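# Transfer 96-well plate from nest N1 to bench B1

## Task

Take the 96-well plate out of plate nest N1 and set it on bench spot B1 with its long side aligned to the taped outline and the plate fully inside it, then open the gripper(s) and pull the arms away from the plate.

## Robot and tools

ROBOT. Two arms, left_arm and right_arm. Each has six revolute joints (waist, shoulder, elbow, wrist pitch, wrist yaw, wrist roll) and a two-finger parallel gripper. Root links in the scene frame: left_arm at (0, +0.297, 0) m, right_arm at (-0.028, -0.297, 0) m, both almost unrotated. Joint ranges in rad: waist -2.880..2.880, shoulder 0.000..3.142, elbow 0.000..3.019, wrist pitch -1.693..1.571, wrist yaw -1.571..1.571, wrist roll -2.094..2.094. The elbow cannot fully straighten.

FRAMES. The scene frame has its origin on the table surface midway between the arms, +z up, +x out across the table, and left_arm on the +y side. The arm names do not mean image sides. Looking from behind the arms, N1 is the left nest and B1 the right bench spot. Each gripper has its own axes: fingers extend along its +z and close along its y. The reported hand point sits between the finger pads, roughly 1 cm short of the fingertips.

ROW FORMAT (used by execute_actions and move). One flat list of 14 numbers covering both arms, each in [-1, 1]: left_arm dx, dy, dz, rx, ry, rz, opening, then the same seven for right_arm. Always give all 14, even when one arm is idle. dx..rz are an offset, not a pose: the target relative to that gripper's measured pose at the start of the action, expressed in the gripper's own axes. 1.0 equals 0.6 m for dx, dy, dz and 180 degrees for rotation; rx, ry, rz form a single rotation vector. Opening is absolute: +1 fully open (0.094 m), -1 closed. Optionally append 12 stiffness factors in [0, 1], left_arm's six joints then right_arm's six in Joint positions order; they scale joint gains and stay until changed.

execute_actions(actions): a list of actions; each action is a table of up to 15 rows, one row per 1/30 s step; if fewer than 15 rows, the last one repeats. Every row is measured from the action's start pose, not from the row before. In a call's first action the start pose is the last pose reported. An empty list just returns state and images.

move(target, speed, blocking): target is one row as above, offsets from the pose in the latest result that shows one. The gripper goes in a straight line; all arms finish together, within 0.5 to 10 s (cut off at 10 s). speed is m/s, 0.002 to 0.5, default 0.25; rotation up to twice that in rad/s. Openings are applied at the start. Paths ignore obstacles and the other arm, and the hand may lag, wander or overshoot speed near full reach. With blocking=false you get a result after 0.5 s; until a result shows the move ended, use wait or stop before other motion commands. The result adds a move: line with the ending (done, off_target, moving, held, fault) and limits (paced = pose clipped; held = a check blocked steps, after which the arm may lurch fast), plus each gripper's distance to its target.

wait(seconds): 0 to 10; arms keep their last command; returns early if a move ends. stop(): brakes a running move (needs room; fingers continue). zoom_image(camera, region): camera is cam_low, cam_left_wrist or cam_right_wrist; region [x0, y0, x1, y1] in pixels, at most 504x504. read_manual(section): only "licences"; no motion. finished_scene(scene): ends the current scene, irreversibly; call it only after the plate rests in B1 and the grippers are open and away.

CONTROL BEHAVIOUR. Each step, the command is clipped to 70 mm and 16 degrees from the measured pose, and damped IK favours position over orientation. After an action the arm only reaches the last clipped pose, so long offsets need several actions. Arms tend to finish a centimetre or more low, and zero offsets let them keep sinking: to hold an arm, send the correcting offset in a reply's first call and zeros afterward, aiming higher if it still droops. Offsets of a few mm may produce no motion. Repeating a small offset into something rigid does not add force; into something yielding it goes deeper.

RESULTS. The state line lists per arm end_effector_position (m) and end_effector_quat_wxyz in the scene frame; accuracy falls at long reach. Hand target lines show where each gripper is being driven. grip_measured is the finger opening on the command scale (about 1 mm of fixed error per gripper); the last Joint positions value is opening in metres. A pose unreachable line means the clearance check altered that arm's command. FAULT, MOTOR HOT (85 °C) and OVER-TEMPERATURE FAULT (100 °C, arm goes limp and drops) lines warn of stops.

GRIPPING. To hold the plate, command an opening about 0.03 below grip_measured; less than that grips more loosely. Pads push about 50-62 N each, with a short spike at first contact.

CAMERAS. cam_low is fixed, 672x504 pinhole with radial distortion; the two wrist cameras are 504x504 fisheye, posed from joint readings. Calibration values are given per camera and may be off by a few degrees and millimetres.

AVOID. Dropping the plate from more than a few mm, knocking anything off the table, arms striking or pressing each other, fast or deep contacts (speed and overshoot past contact raise force), and long loaded holds that heat motors.

Each tool is called as a command line: name --argument value for each argument, lists and objects as JSON in quotes; but a table of rows of numbers goes row by row, as --pt "numbers of a row", without its own name.

## Session

execute_actions --actions '[]'

Scene clock: 0.00 s.
left_arm: end_effector_position=(+0.0973, +0.9924, +0.3858) grip_measured=+1.000 end_effector_quat_wxyz=(+0.053, -0.259, +0.936, +0.231) | right_arm: end_effector_position=(+0.2407, -0.3499, +0.1024) grip_measured=+1.000 end_effector_quat_wxyz=(+0.105, -0.157, +0.978, -0.092)
Joint positions: left_arm=[ 1.408  2.01   2.443 -1.533 -0.094  0.892  0.094] | right_arm=[-0.117  0.948  0.577 -0.946  0.118 -0.453  0.094]
Joint velocities: left_arm=[-0.005 -0.024 -0.022 -0.012 -0.022 -0.022  0.   ] | right_arm=[-0.015 -0.005  0.007 -0.007  0.022  0.051  0.   ]
Motor temperatures (°C, as the motors report them): left_arm=[21 23 27 20 23 22] | right_arm=[24 23 26 22 24 23]
Hand target (left_arm): +0.098, +0.996, +0.389; +0.056, -0.259, +0.935, +0.237
Hand target (right_arm): +0.248, -0.351, +0.109; +0.113, -0.157, +0.977, -0.094
Joint stiffness scale: left_arm=[1. 1. 1. 1. 1. 1.] | right_arm=[1. 1. 1. 1. 1. 1.]
camera_calibration (this result's frames):
cam_left_wrist: T_world_to_cam=[[0.515868, -0.750077, -0.413841, 0.859786], [-0.678443, -0.652671, 0.337246, 0.58859], [-0.523063, 0.106793, -0.845577, 0.394673], [0, 0, 0, 1]] pos_world=[0.162227, 0.986913, 0.491041]
cam_right_wrist: T_world_to_cam=[[0.276589, -0.937314, 0.211994, -0.410019], [-0.898055, -0.173589, 0.404183, 0.120337], [-0.342046, -0.302175, -0.889772, 0.195112], [0, 0, 0, 1]] pos_world=[0.288214, -0.304469, 0.211888]

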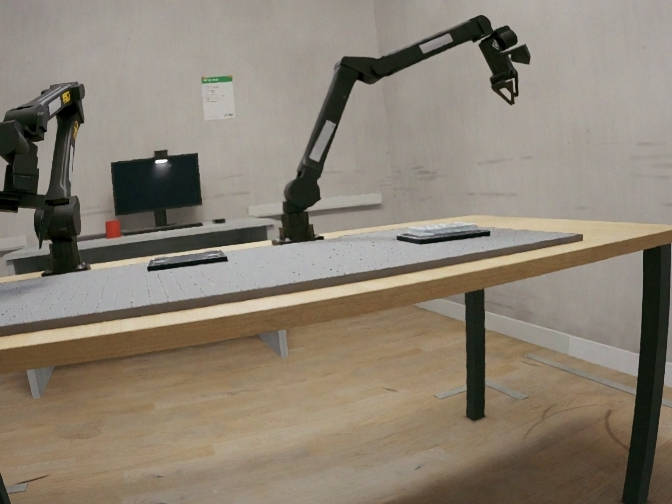

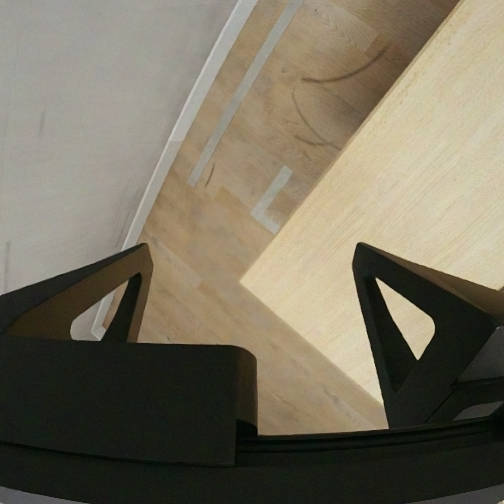

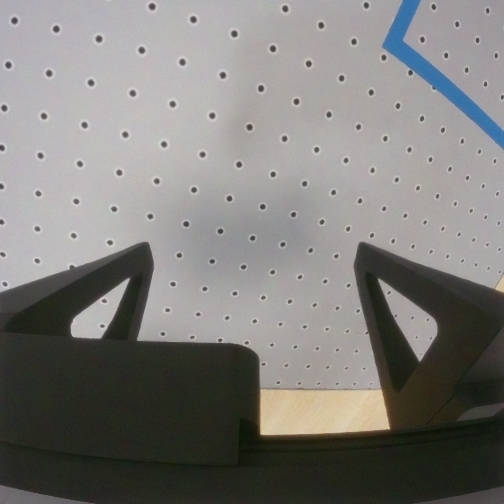

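move --target '[0.003,-0.992,-0.105,0.085,0.135,-0.322,1,-0.281,-0.297,-0.126,-0.095,0.006,-0.396,1]' --speed 0.3

Scene clock: 9.50 s.
left_arm: end_effector_position=(+0.4077, +0.5135, +0.2087) grip_measured=+1.000 end_effector_quat_wxyz=(-0.004, +0.700, -0.714, +0.001) | right_arm: end_effector_position=(+0.4221, -0.4420, +0.2332) grip_measured=+1.000 end_effector_quat_wxyz=(+0.002, +0.707, -0.707, -0.007)
Joint positions: left_arm=[ 0.487  1.55   1.403 -1.416 -0.    -1.062  0.094] | right_arm=[-0.31   1.587  1.511 -1.509 -0.003 -1.883  0.094]
Joint velocities: left_arm=[-0.005 -0.005  0.022  0.012 -0.007  0.037  0.   ] | right_arm=[-0.005 -0.015 -0.022  0.002  0.022 -0.037  0.   ]
Motor temperatures (°C, as the motors report them): left_arm=[21 26 30 20 23 22] | right_arm=[24 23 30 22 24 23]
Hand target (left_arm): +0.408, +0.517, +0.204; -0.005, +0.706, -0.708, +0.000
Hand target (right_arm): +0.431, -0.450, +0.241; +0.001, +0.708, -0.706, -0.001
Off the commanded pose (left_arm): 0.011 m, 1 deg.
Off the commanded pose (right_arm): 0.015 m, 1 deg.
Joint stiffness scale: left_arm=[1. 1. 1. 1. 1. 1.] | right_arm=[1. 1. 1. 1. 1. 1.]
move: off_target (left_arm, right_arm)
camera_calibration (this result's frames):
cam_left_wrist: T_world_to_cam=[[0.999908, -0.0124588, -0.00534299, -0.394206], [-0.00700781, -0.812445, 0.582996, 0.303357], [-0.0116043, -0.582905, -0.812458, 0.597205], [0, 0, 0, 1]] pos_world=[0.403225, 0.589663, 0.306242]
cam_right_wrist: T_world_to_cam=[[0.99988, -0.0117904, -0.0100653, -0.41872], [-0.00401065, -0.823912, 0.566703, -0.488298], [-0.0149746, -0.566595, -0.823861, 0.0754247], [0, 0, 0, 1]] pos_world=[0.417841, -0.364516, 0.334645]

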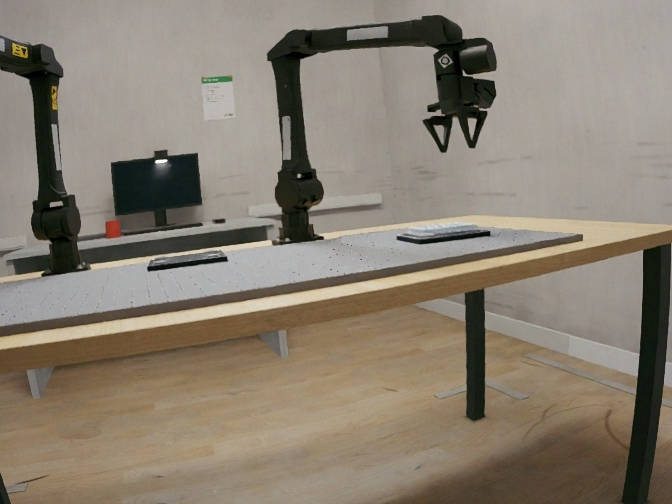

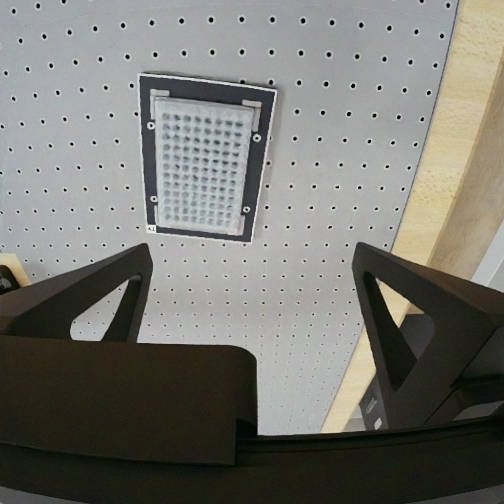

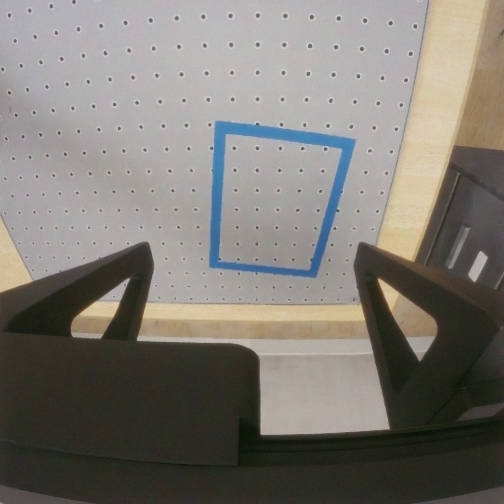

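move --target '[0.03,0.088,0.235,0,0,0.047,1,-0.45,0.05,0.05,0.008,0,0.04,1]' --speed 0.22

Scene clock: 19.00 s.
left_arm: end_effector_position=(+0.3589, +0.4909, +0.0715) grip_measured=+1.000 end_effector_quat_wxyz=(+0.003, -0.644, +0.765, -0.000) | right_arm: end_effector_position=(+0.3888, -0.1684, +0.2141) grip_measured=+1.000 end_effector_quat_wxyz=(+0.009, -0.669, +0.743, -0.003)
Joint positions: left_arm=[ 0.495  1.539  1.006 -1.033 -0.    -0.902  0.094] | right_arm=[ 0.301  1.476  1.334 -1.409 -0.002 -1.167  0.094]
Joint velocities: left_arm=[-0.005 -0.015  0.002  0.007  0.066  0.007  0.   ] | right_arm=[-0.015  0.005 -0.002 -0.007 -0.007 -0.022  0.   ]
Motor temperatures (°C, as the motors report them): left_arm=[21 27 31 20 23 22] | right_arm=[24 24 32 22 24 23]
Hand target (left_arm): +0.358, +0.497, +0.067; +0.004, -0.646, +0.764, -0.001
Hand target (right_arm): +0.392, -0.172, +0.208; +0.008, -0.661, +0.750, -0.005
Off the commanded pose (left_arm): 0.008 m, 0 deg.
Off the commanded pose (right_arm): 0.010 m, 1 deg.
Joint stiffness scale: left_arm=[1. 1. 1. 1. 1. 1.] | right_arm=[1. 1. 1. 1. 1. 1.]
move: done
camera_calibration (this result's frames):
cam_left_wrist: T_world_to_cam=[[0.98638, -0.164296, -0.0078745, -0.266912], [-0.128916, -0.801931, 0.583341, 0.403211], [-0.102155, -0.574381, -0.812189, 0.500238], [0, 0, 0, 1]] pos_world=[0.366359, 0.566822, 0.168977]
cam_right_wrist: T_world_to_cam=[[0.993043, -0.116123, 0.0195146, -0.403639], [-0.10679, -0.818329, 0.564742, -0.210794], [-0.04961, -0.562897, -0.825037, 0.228534], [0, 0, 0, 1]] pos_world=[0.389658, -0.0907293, 0.31547]

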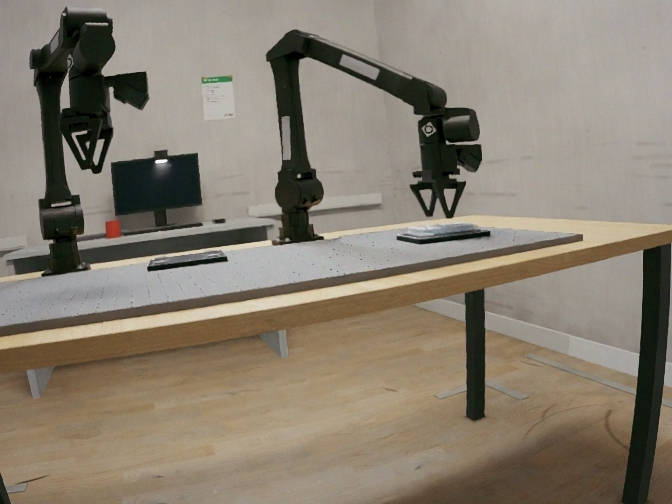

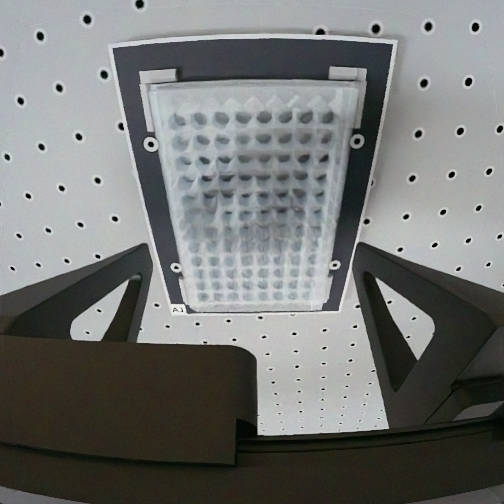

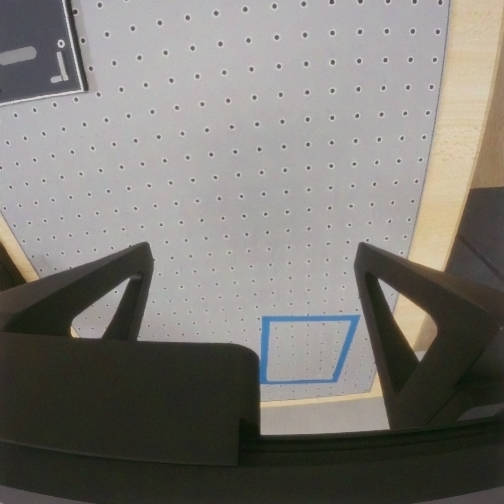

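move --target '[-0.006,0.001,0.058,0,0,-0.008,1,0,0,0,0,0,0,1]' --speed 0.04

zoom_image --camera "cam_low" --region '[385,180,505,260]'

Scene clock: 22.57 s.
left_arm: end_effector_position=(+0.3615, +0.4923, +0.0449) grip_measured=+1.000 end_effector_quat_wxyz=(+0.007, -0.647, +0.762, -0.001) | right_arm: end_effector_position=(+0.3888, -0.1684, +0.2141) grip_measured=+1.000 end_effector_quat_wxyz=(+0.009, -0.668, +0.744, -0.003)
Joint positions: left_arm=[ 0.495  1.582  0.975 -0.951 -0.    -0.911  0.094] | right_arm=[ 0.301  1.476  1.334 -1.409 -0.002 -1.165  0.094]
Joint velocities: left_arm=[-0.015 -0.005 -0.007  0.012  0.022  0.007  0.   ] | right_arm=[-0.005 -0.005 -0.012 -0.012  0.081 -0.037  0.   ]
Motor temperatures (°C, as the motors report them): left_arm=[21 26 31 20 23 22] | right_arm=[24 25 32 22 24 23]
Hand target (left_arm): +0.359, +0.495, +0.037; +0.003, -0.653, +0.757, -0.000
Hand target (right_arm): +0.389, -0.168, +0.214; +0.009, -0.669, +0.743, -0.003
Off the commanded pose (left_arm): 0.009 m, 1 deg.
Off the commanded pose (right_arm): 0.000 m, 0 deg.
Joint stiffness scale: left_arm=[1. 1. 1. 1. 1. 1.] | right_arm=[1. 1. 1. 1. 1. 1.]
move: done
camera_calibration (this result's frames):
cam_left_wrist: T_world_to_cam=[[0.987935, -0.154864, -0.001475, -0.274934], [-0.125373, -0.80532, 0.579431, 0.420703], [-0.090921, -0.572255, -0.81502, 0.474788], [0, 0, 0, 1]] pos_world=[0.36753, 0.567923, 0.142788]
cam_right_wrist: T_world_to_cam=[[0.99273, -0.118774, 0.019489, -0.403958], [-0.108963, -0.818069, 0.564704, -0.209897], [-0.0511291, -0.562722, -0.825063, 0.229159], [0, 0, 0, 1]] pos_world=[0.389867, -0.0907368, 0.315474]

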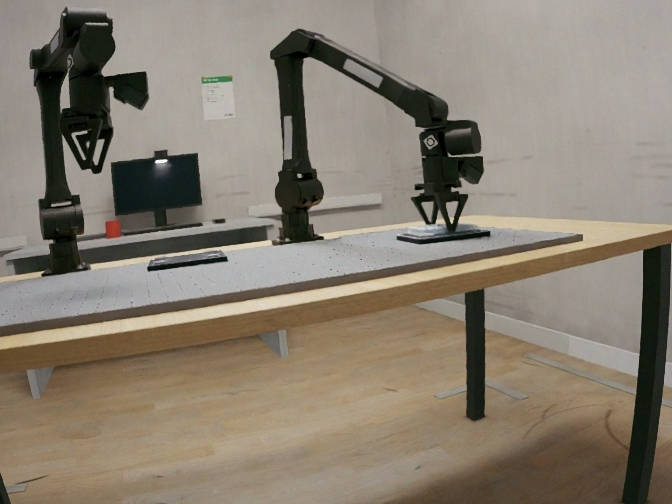

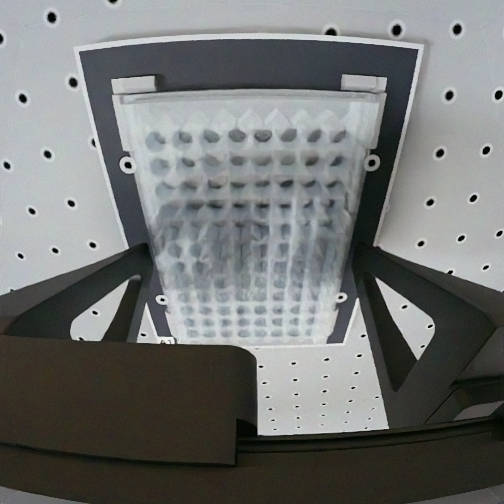

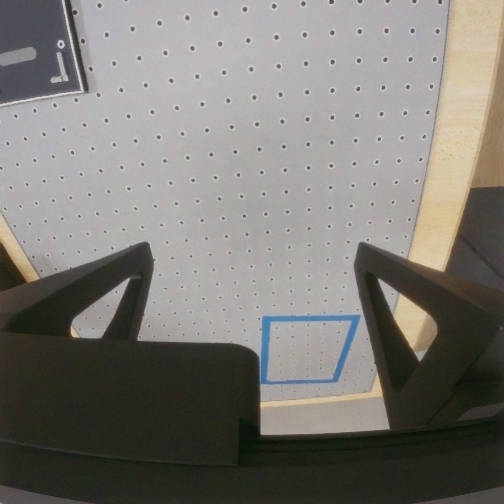

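Region (385, 180, 505, 260) of cam_low's 672x504 image, scaled by 4.200, with more detail than that image has.

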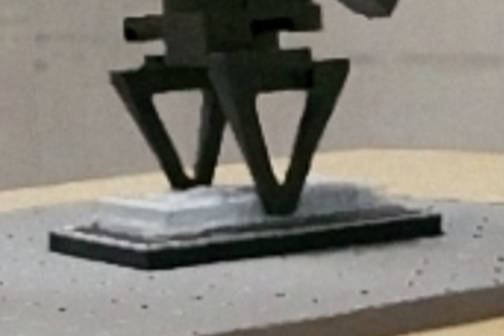

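move --target '[0,0.007,0.017,0,0,0,1,0,0,0,0,0,0,1]' --speed 0.03

move --target '[0,0,0,0,0,0,0.7,0,0,0,0,0,0,1]'

Scene clock: 25.60 s.
left_arm: end_effector_position=(+0.3590, +0.4909, +0.0404) grip_measured=+1.000 end_effector_quat_wxyz=(+0.007, -0.648, +0.762, -0.001) | right_arm: end_effector_position=(+0.3888, -0.1684, +0.2141) grip_measured=+1.000 end_effector_quat_wxyz=(+0.009, -0.668, +0.744, -0.003)
Joint positions: left_arm=[ 0.495  1.582  0.961 -0.935 -0.    -0.912  0.094] | right_arm=[ 0.301  1.476  1.334 -1.409 -0.002 -1.165  0.094]
Joint velocities: left_arm=[ 0.005 -0.005 -0.007 -0.002 -0.022  0.022  0.   ] | right_arm=[-0.005 -0.005 -0.007 -0.002 -0.022  0.007  0.   ]
Motor temperatures (°C, as the motors report them): left_arm=[21 26 31 20 23 22] | right_arm=[24 25 32 22 24 23]
Hand target (left_arm): +0.358, +0.493, +0.035; +0.007, -0.647, +0.762, -0.001
Hand target (right_arm): +0.389, -0.168, +0.214; +0.009, -0.668, +0.744, -0.003
Off the commanded pose (left_arm): 0.006 m, 0 deg.
Off the commanded pose (right_arm): 0.000 m, 0 deg.
Joint stiffness scale: left_arm=[1. 1. 1. 1. 1. 1.] | right_arm=[1. 1. 1. 1. 1. 1.]
move: done
camera_calibration (this result's frames):
cam_left_wrist: T_world_to_cam=[[0.987995, -0.154487, -0.00056218, -0.272874], [-0.12565, -0.805682, 0.578869, 0.422187], [-0.0898805, -0.571849, -0.81542, 0.469519], [0, 0, 0, 1]] pos_world=[0.364847, 0.566486, 0.138311]
cam_right_wrist: T_world_to_cam=[[0.99273, -0.118774, 0.019489, -0.403958], [-0.108963, -0.818069, 0.564704, -0.209897], [-0.0511291, -0.562722, -0.825063, 0.229159], [0, 0, 0, 1]] pos_world=[0.389867, -0.0907368, 0.315474]

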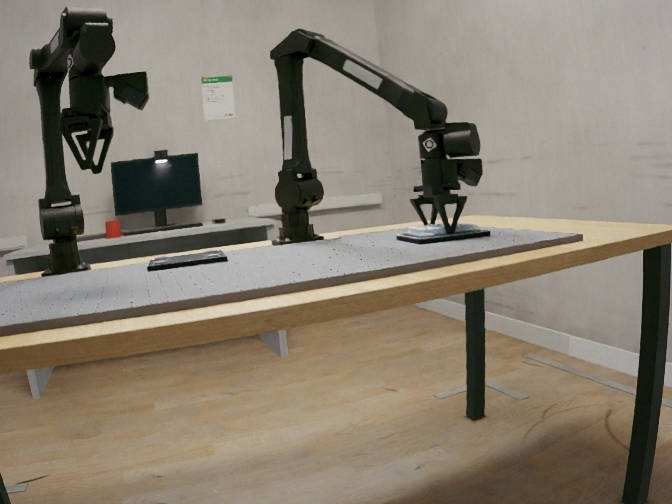

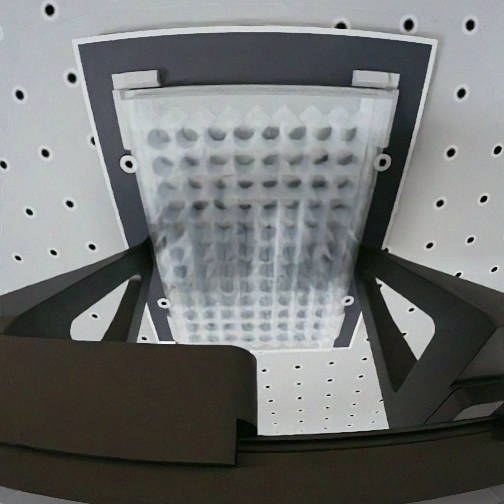

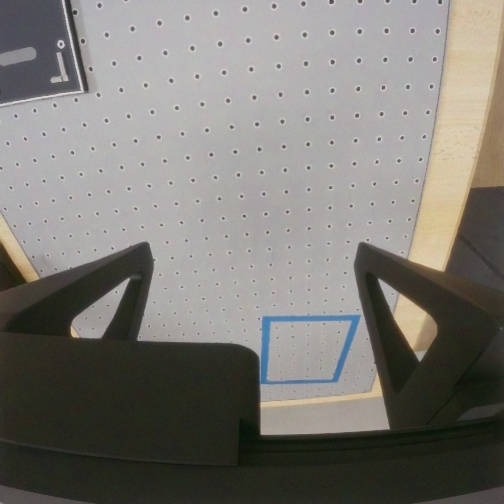

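Scene clock: 26.10 s.
left_arm: end_effector_position=(+0.3601, +0.4907, +0.0411) grip_measured=+0.767 end_effector_quat_wxyz=(+0.009, -0.648, +0.762, -0.003) | right_arm: end_effector_position=(+0.3888, -0.1684, +0.2141) grip_measured=+1.000 end_effector_quat_wxyz=(+0.009, -0.668, +0.744, -0.003)
Joint positions: left_arm=[ 0.494  1.58   0.961 -0.933  0.003 -0.913  0.083] | right_arm=[ 0.301  1.476  1.334 -1.409 -0.002 -1.165  0.094]
Joint velocities: left_arm=[-0.005  0.015 -0.002  0.002  0.007  0.037  0.001] | right_arm=[-0.005  0.005 -0.007 -0.007 -0.066  0.022  0.   ]
Motor temperatures (°C, as the motors report them): left_arm=[21 26 31 20 23 22] | right_arm=[24 25 32 22 24 23]
Hand target (left_arm): +0.359, +0.491, +0.041; +0.007, -0.647, +0.762, -0.001
Hand target (right_arm): +0.389, -0.168, +0.214; +0.009, -0.668, +0.744, -0.003
Off the commanded pose (left_arm): 0.001 m, 0 deg.
Off the commanded pose (right_arm): 0.000 m, 0 deg.
Joint stiffness scale: left_arm=[1. 1. 1. 1. 1. 1.] | right_arm=[1. 1. 1. 1. 1. 1.]
move: done
camera_calibration (this result's frames):
cam_left_wrist: T_world_to_cam=[[0.988092, -0.153787, 0.00486647, -0.274626], [-0.128169, -0.805172, 0.579026, 0.422371], [-0.0851283, -0.572755, -0.815295, 0.468799], [0, 0, 0, 1]] pos_world=[0.365399, 0.566354, 0.138982]
cam_right_wrist: T_world_to_cam=[[0.99273, -0.118774, 0.019489, -0.403958], [-0.108963, -0.818069, 0.564704, -0.209897], [-0.0511291, -0.562722, -0.825063, 0.229159], [0, 0, 0, 1]] pos_world=[0.389867, -0.0907368, 0.315474]

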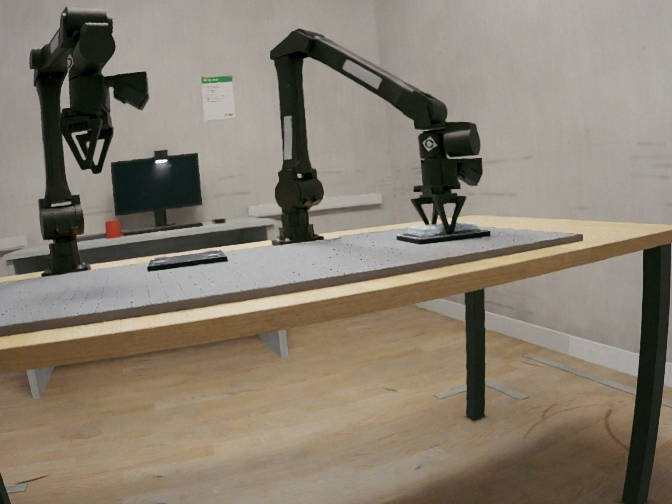

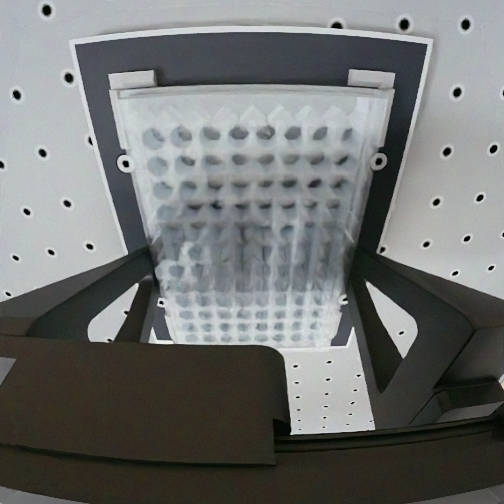

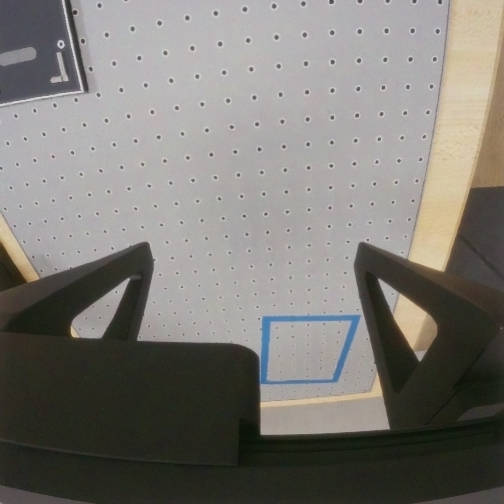

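execute_actions --actions '[[[-0.004,-0.005,-0.005,0.002,-0.001,0,0.7,0,0,0,0,0,0,1],[-0.007,-0.009,-0.01,0.004,-0.002,0,0.7,0,0,0,0,0,0,1],[-0.009,-0.012,-0.015,0.006,-0.003,0,0.7,0,0,0,0,0,0,1],[-0.011,-0.015,-0.02,0.007,-0.004,0,0.7,0,0,0,0,0,0,1],[-0.012,-0.016,-0.025,0.008,-0.005,0,0.7,0,0,0,0,0,0,1],[-0.012,-0.016,-0.03,0.008,-0.005,0,0.7,0,0,0,0,0,0,1],[-0.012,-0.016,-0.034,0.008,-0.005,0,0.7,0,0,0,0,0,0,1],[-0.012,-0.016,-0.038,0.008,-0.005,0,0.7,0,0,0,0,0,0,1],[-0.012,-0.016,-0.042,0.008,-0.005,0,0.7,0,0,0,0,0,0,1],[-0.012,-0.016,-0.046,0.008,-0.005,0,0.7,0,0,0,0,0,0,1],[-0.012,-0.016,-0.05,0.008,-0.005,0,0.7,0,0,0,0,0,0,1],[-0.012,-0.016,-0.054,0.008,-0.005,0,0.7,0,0,0,0,0,0,1],[-0.012,-0.016,-0.058,0.008,-0.005,0,0.7,0,0,0,0,0,0,1],[-0.012,-0.016,-0.062,0.008,-0.005,0,0.7,0,0,0,0,0,0,1],[-0.012,-0.016,-0.066,0.008,-0.005,0,0.7,0,0,0,0,0,0,1]]]'

move --target '[-0.01,-0.015,-0.08,0,0,0,0.7,0,0,0,0,0,0,1]' --speed 0.1

Scene clock: 35.13 s.
left_arm: end_effector_position=(+0.3535, +0.4866, +0.0578) grip_measured=+0.767 end_effector_quat_wxyz=(+0.003, -0.648, +0.762, -0.003) | right_arm: end_effector_position=(+0.3888, -0.1684, +0.2141) grip_measured=+1.000 end_effector_quat_wxyz=(+0.009, -0.668, +0.744, -0.003)
Joint positions: left_arm=[ 0.494  1.542  0.968 -0.99   0.005 -0.913  0.083] | right_arm=[ 0.301  1.476  1.334 -1.409 -0.002 -1.165  0.094]
Joint velocities: left_arm=[-0.015 -0.112  0.085 -0.203 -0.022  0.022  0.   ] | right_arm=[ 0.005 -0.005  0.007  0.007  0.007  0.081  0.   ]
Motor temperatures (°C, as the motors report them): left_arm=[21 26 31 20 23 22] | right_arm=[24 25 32 22 24 23]
Hand target (left_arm): +0.368, +0.496, +0.081; +0.023, -0.648, +0.761, -0.008
Hand target (right_arm): +0.389, -0.168, +0.214; +0.009, -0.668, +0.744, -0.003
Off the commanded pose (left_arm): 0.030 m, 2 deg.
Off the commanded pose (right_arm): 0.000 m, 0 deg.
Joint stiffness scale: left_arm=[1. 1. 1. 1. 1. 1.] | right_arm=[1. 1. 1. 1. 1. 1.]
camera_calibration (this result's frames):
cam_left_wrist: T_world_to_cam=[[0.988096, -0.153809, -0.00315356, -0.268331], [-0.122769, -0.800713, 0.586333, 0.404147], [-0.0927086, -0.578966, -0.810064, 0.484901], [0, 0, 0, 1]] pos_world=[0.359708, 0.563076, 0.15499]
cam_right_wrist: T_world_to_cam=[[0.99273, -0.118774, 0.019489, -0.403958], [-0.108963, -0.818069, 0.564704, -0.209897], [-0.0511291, -0.562722, -0.825063, 0.229159], [0, 0, 0, 1]] pos_world=[0.389867, -0.0907368, 0.315474]

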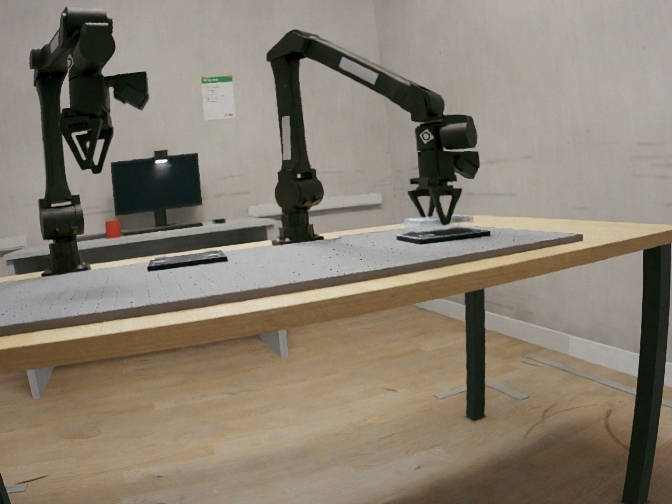

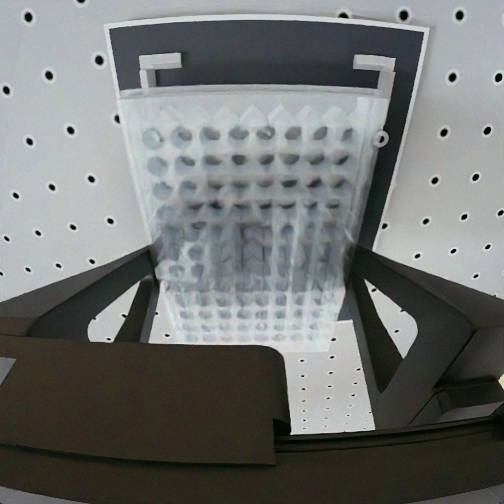

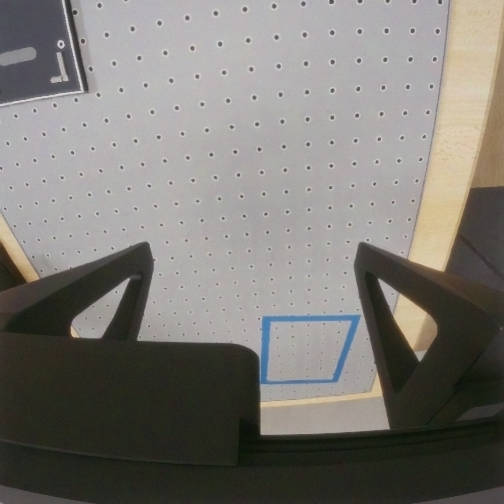

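Scene clock: 36.00 s.
left_arm: end_effector_position=(+0.3512, +0.4854, +0.0933) grip_measured=+0.767 end_effector_quat_wxyz=(-0.009, -0.648, +0.762, -0.001) | right_arm: end_effector_position=(+0.3888, -0.1684, +0.2141) grip_measured=+1.000 end_effector_quat_wxyz=(+0.009, -0.668, +0.744, -0.003)
Joint positions: left_arm=[ 0.494  1.5    1.027 -1.114  0.005 -0.913  0.083] | right_arm=[ 0.301  1.476  1.334 -1.409 -0.002 -1.165  0.094]
Joint velocities: left_arm=[-0.005 -0.015 -0.017 -0.022 -0.037 -0.022 -0.   ] | right_arm=[-0.005 -0.005 -0.002 -0.012  0.007  0.037  0.   ]
Motor temperatures (°C, as the motors report them): left_arm=[21 26 32 20 23 22] | right_arm=[24 25 32 22 24 23]
Hand target (left_arm): +0.362, +0.491, +0.106; +0.003, -0.648, +0.762, -0.003
Hand target (right_arm): +0.389, -0.168, +0.214; +0.009, -0.668, +0.744, -0.003
Off the commanded pose (left_arm): 0.018 m, 1 deg.
Off the commanded pose (right_arm): 0.000 m, 0 deg.
Joint stiffness scale: left_arm=[1. 1. 1. 1. 1. 1.] | right_arm=[1. 1. 1. 1. 1. 1.]
move: off_target (left_arm)
camera_calibration (this result's frames):
cam_left_wrist: T_world_to_cam=[[0.987842, -0.153947, -0.0216612, -0.264278], [-0.110658, -0.794149, 0.597563, 0.373558], [-0.109195, -0.587901, -0.801529, 0.522093], [0, 0, 0, 1]] pos_world=[0.359412, 0.562915, 0.189524]
cam_right_wrist: T_world_to_cam=[[0.99273, -0.118774, 0.019489, -0.403958], [-0.108963, -0.818069, 0.564704, -0.209897], [-0.0511291, -0.562722, -0.825063, 0.229159], [0, 0, 0, 1]] pos_world=[0.389867, -0.0907368, 0.315474]

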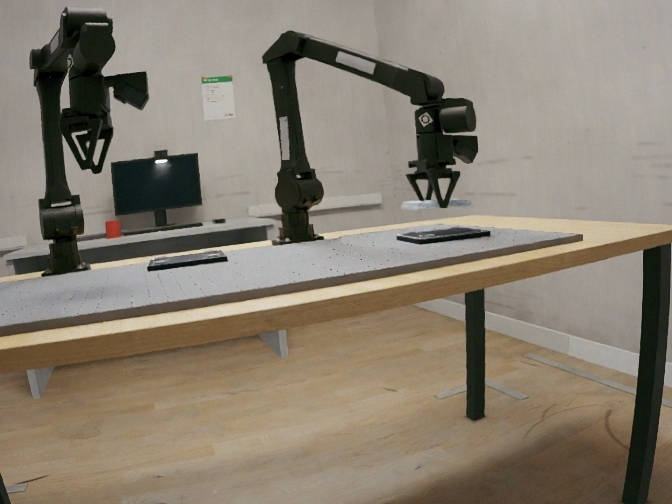

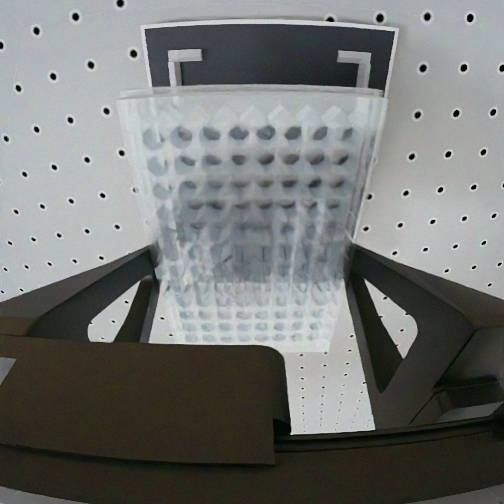

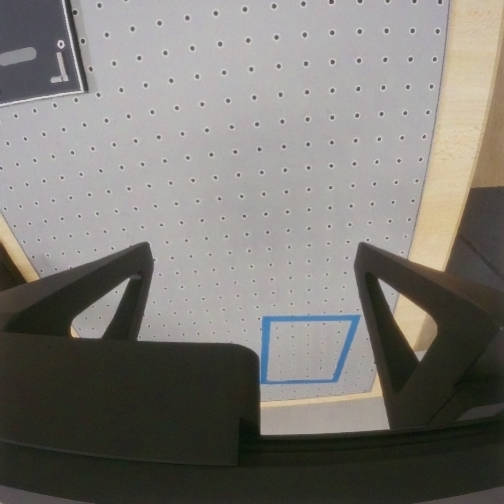

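move --target '[0.57,-0.18,0.03,0.014,-0.005,0,0.7,0,0,0,0,0,0,1]' --speed 0.28

Scene clock: 39.60 s.
left_arm: end_effector_position=(+0.3901, +0.1341, +0.0737) grip_measured=+0.767 end_effector_quat_wxyz=(+0.006, -0.642, +0.767, +0.002) | right_arm: end_effector_position=(+0.3888, -0.1684, +0.2141) grip_measured=+1.000 end_effector_quat_wxyz=(+0.009, -0.668, +0.744, -0.003)
Joint positions: left_arm=[-0.401  1.572  1.053 -1.048 -0.013 -1.793  0.083] | right_arm=[ 0.301  1.476  1.334 -1.409 -0.002 -1.165  0.094]
Joint velocities: left_arm=[-0.005  0.015  0.007 -0.002 -0.007  0.007 -0.001] | right_arm=[-0.015 -0.005 -0.007 -0.002  0.037  0.051  0.   ]
Motor temperatures (°C, as the motors report them): left_arm=[21 26 32 20 23 22] | right_arm=[24 25 32 22 24 23]
Hand target (left_arm): +0.408, +0.129, +0.081; +0.015, -0.648, +0.761, -0.013
Hand target (right_arm): +0.389, -0.168, +0.214; +0.009, -0.668, +0.744, -0.003
Off the commanded pose (left_arm): 0.014 m, 2 deg.
Off the commanded pose (right_arm): 0.000 m, 0 deg.
Joint stiffness scale: left_arm=[1. 1. 1. 1. 1. 1.] | right_arm=[1. 1. 1. 1. 1. 1.]
move: off_target (left_arm)
camera_calibration (this result's frames):
cam_left_wrist: T_world_to_cam=[[0.985581, -0.1691, -0.00587885, -0.355462], [-0.134833, -0.8059, 0.576494, 0.123205], [-0.102223, -0.567389, -0.81708, 0.299793], [0, 0, 0, 1]] pos_world=[0.397595, 0.209281, 0.171838]
cam_right_wrist: T_world_to_cam=[[0.99273, -0.118774, 0.019489, -0.403958], [-0.108963, -0.818069, 0.564704, -0.209897], [-0.0511291, -0.562722, -0.825063, 0.229159], [0, 0, 0, 1]] pos_world=[0.389867, -0.0907368, 0.315474]

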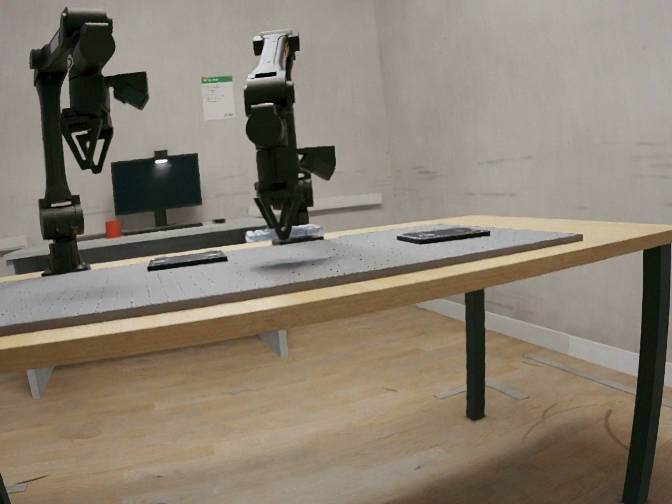

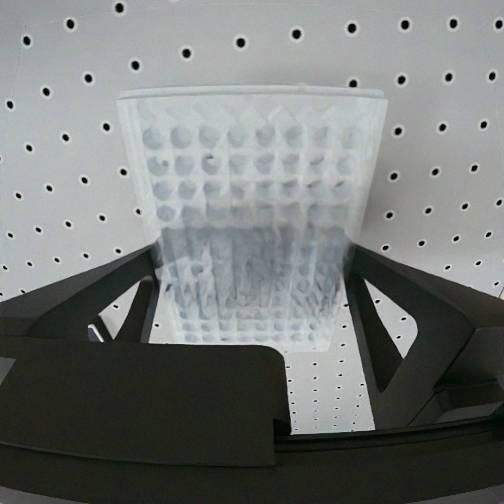

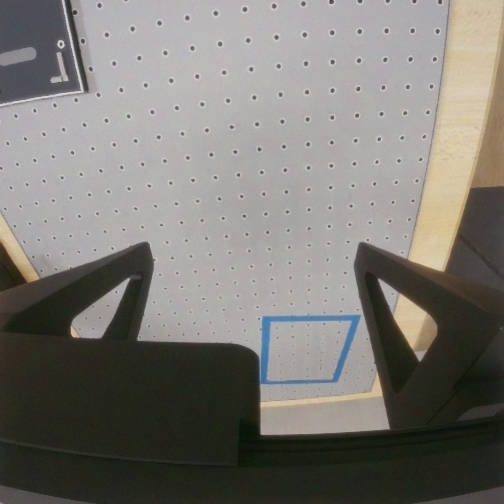

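move --target '[0,0,0.084,0.003,0.003,0,0.7,0,0,0,0,0,0,1]' --speed 0.035

zoom_image --camera "cam_low" --region '[220,200,360,290]'

Scene clock: 46.30 s.
left_arm: end_effector_position=(+0.3908, +0.1329, +0.0307) grip_measured=+0.767 end_effector_quat_wxyz=(+0.008, -0.643, +0.766, -0.007) | right_arm: end_effector_position=(+0.3888, -0.1684, +0.2141) grip_measured=+1.000 end_effector_quat_wxyz=(+0.009, -0.668, +0.744, -0.003)
Joint positions: left_arm=[-0.401  1.63   0.991 -0.911 -0.008 -1.796  0.083] | right_arm=[ 0.301  1.476  1.334 -1.409 -0.002 -1.165  0.094]
Joint velocities: left_arm=[ 0.005 -0.005 -0.012  0.012 -0.051  0.022  0.   ] | right_arm=[-0.005  0.005  0.007 -0.007 -0.007  0.007  0.   ]
Motor temperatures (°C, as the motors report them): left_arm=[21 26 33 20 23 22] | right_arm=[24 25 32 22 24 23]
Hand target (left_arm): +0.391, +0.134, +0.023; +0.006, -0.642, +0.767, -0.005
Hand target (right_arm): +0.389, -0.168, +0.214; +0.009, -0.668, +0.744, -0.003
Off the commanded pose (left_arm): 0.008 m, 0 deg.
Off the commanded pose (right_arm): 0.000 m, 0 deg.
Joint stiffness scale: left_arm=[1. 1. 1. 1. 1. 1.] | right_arm=[1. 1. 1. 1. 1. 1.]
move: done
camera_calibration (this result's frames):
cam_left_wrist: T_world_to_cam=[[0.986056, -0.166127, 0.00972223, -0.357624], [-0.140496, -0.799766, 0.583639, 0.148284], [-0.0891826, -0.576867, -0.811955, 0.260062], [0, 0, 0, 1]] pos_world=[0.396664, 0.209203, 0.128091]
cam_right_wrist: T_world_to_cam=[[0.99273, -0.118774, 0.019489, -0.403958], [-0.108963, -0.818069, 0.564704, -0.209897], [-0.0511291, -0.562722, -0.825063, 0.229159], [0, 0, 0, 1]] pos_world=[0.389867, -0.0907368, 0.315474]

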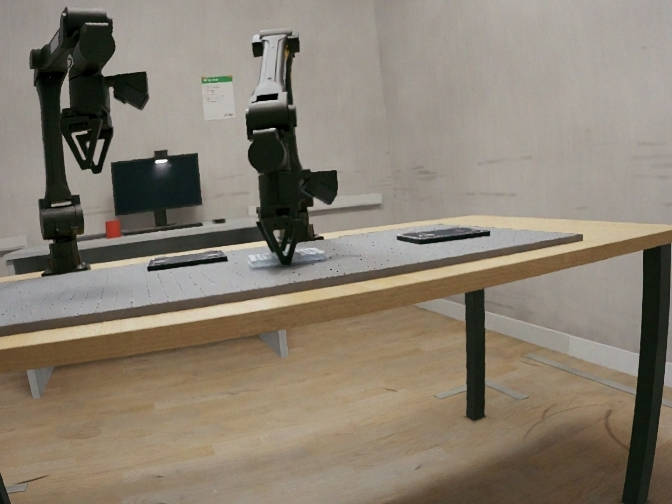

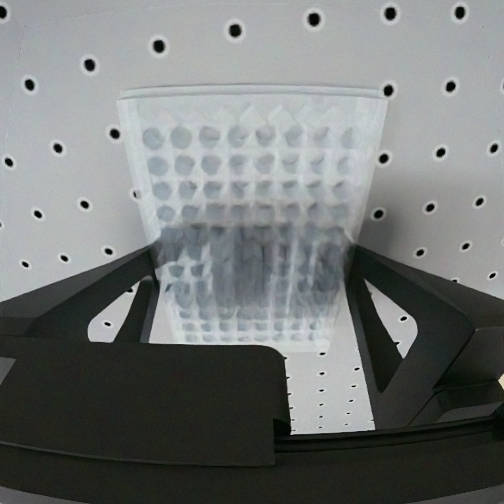

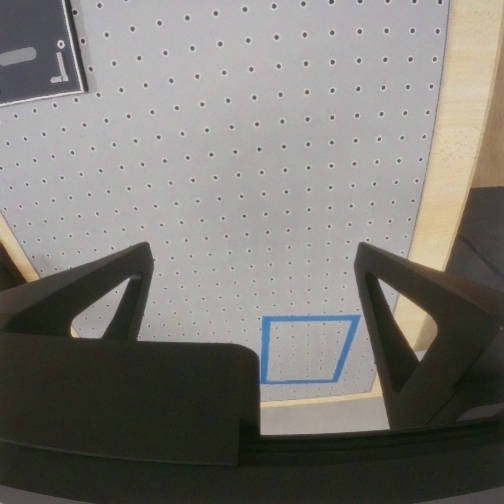

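Region (220, 200, 360, 290) of cam_low's 672x504 image, scaled by 3.600, with more detail than that image has; it fills the top 324 rows of this view, and the rest is white.

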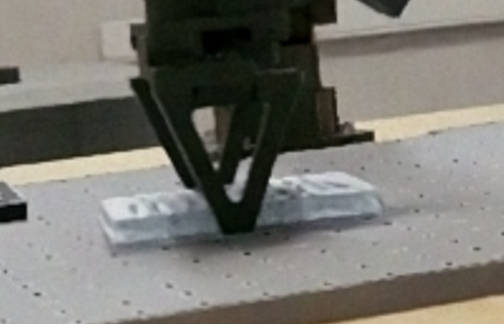

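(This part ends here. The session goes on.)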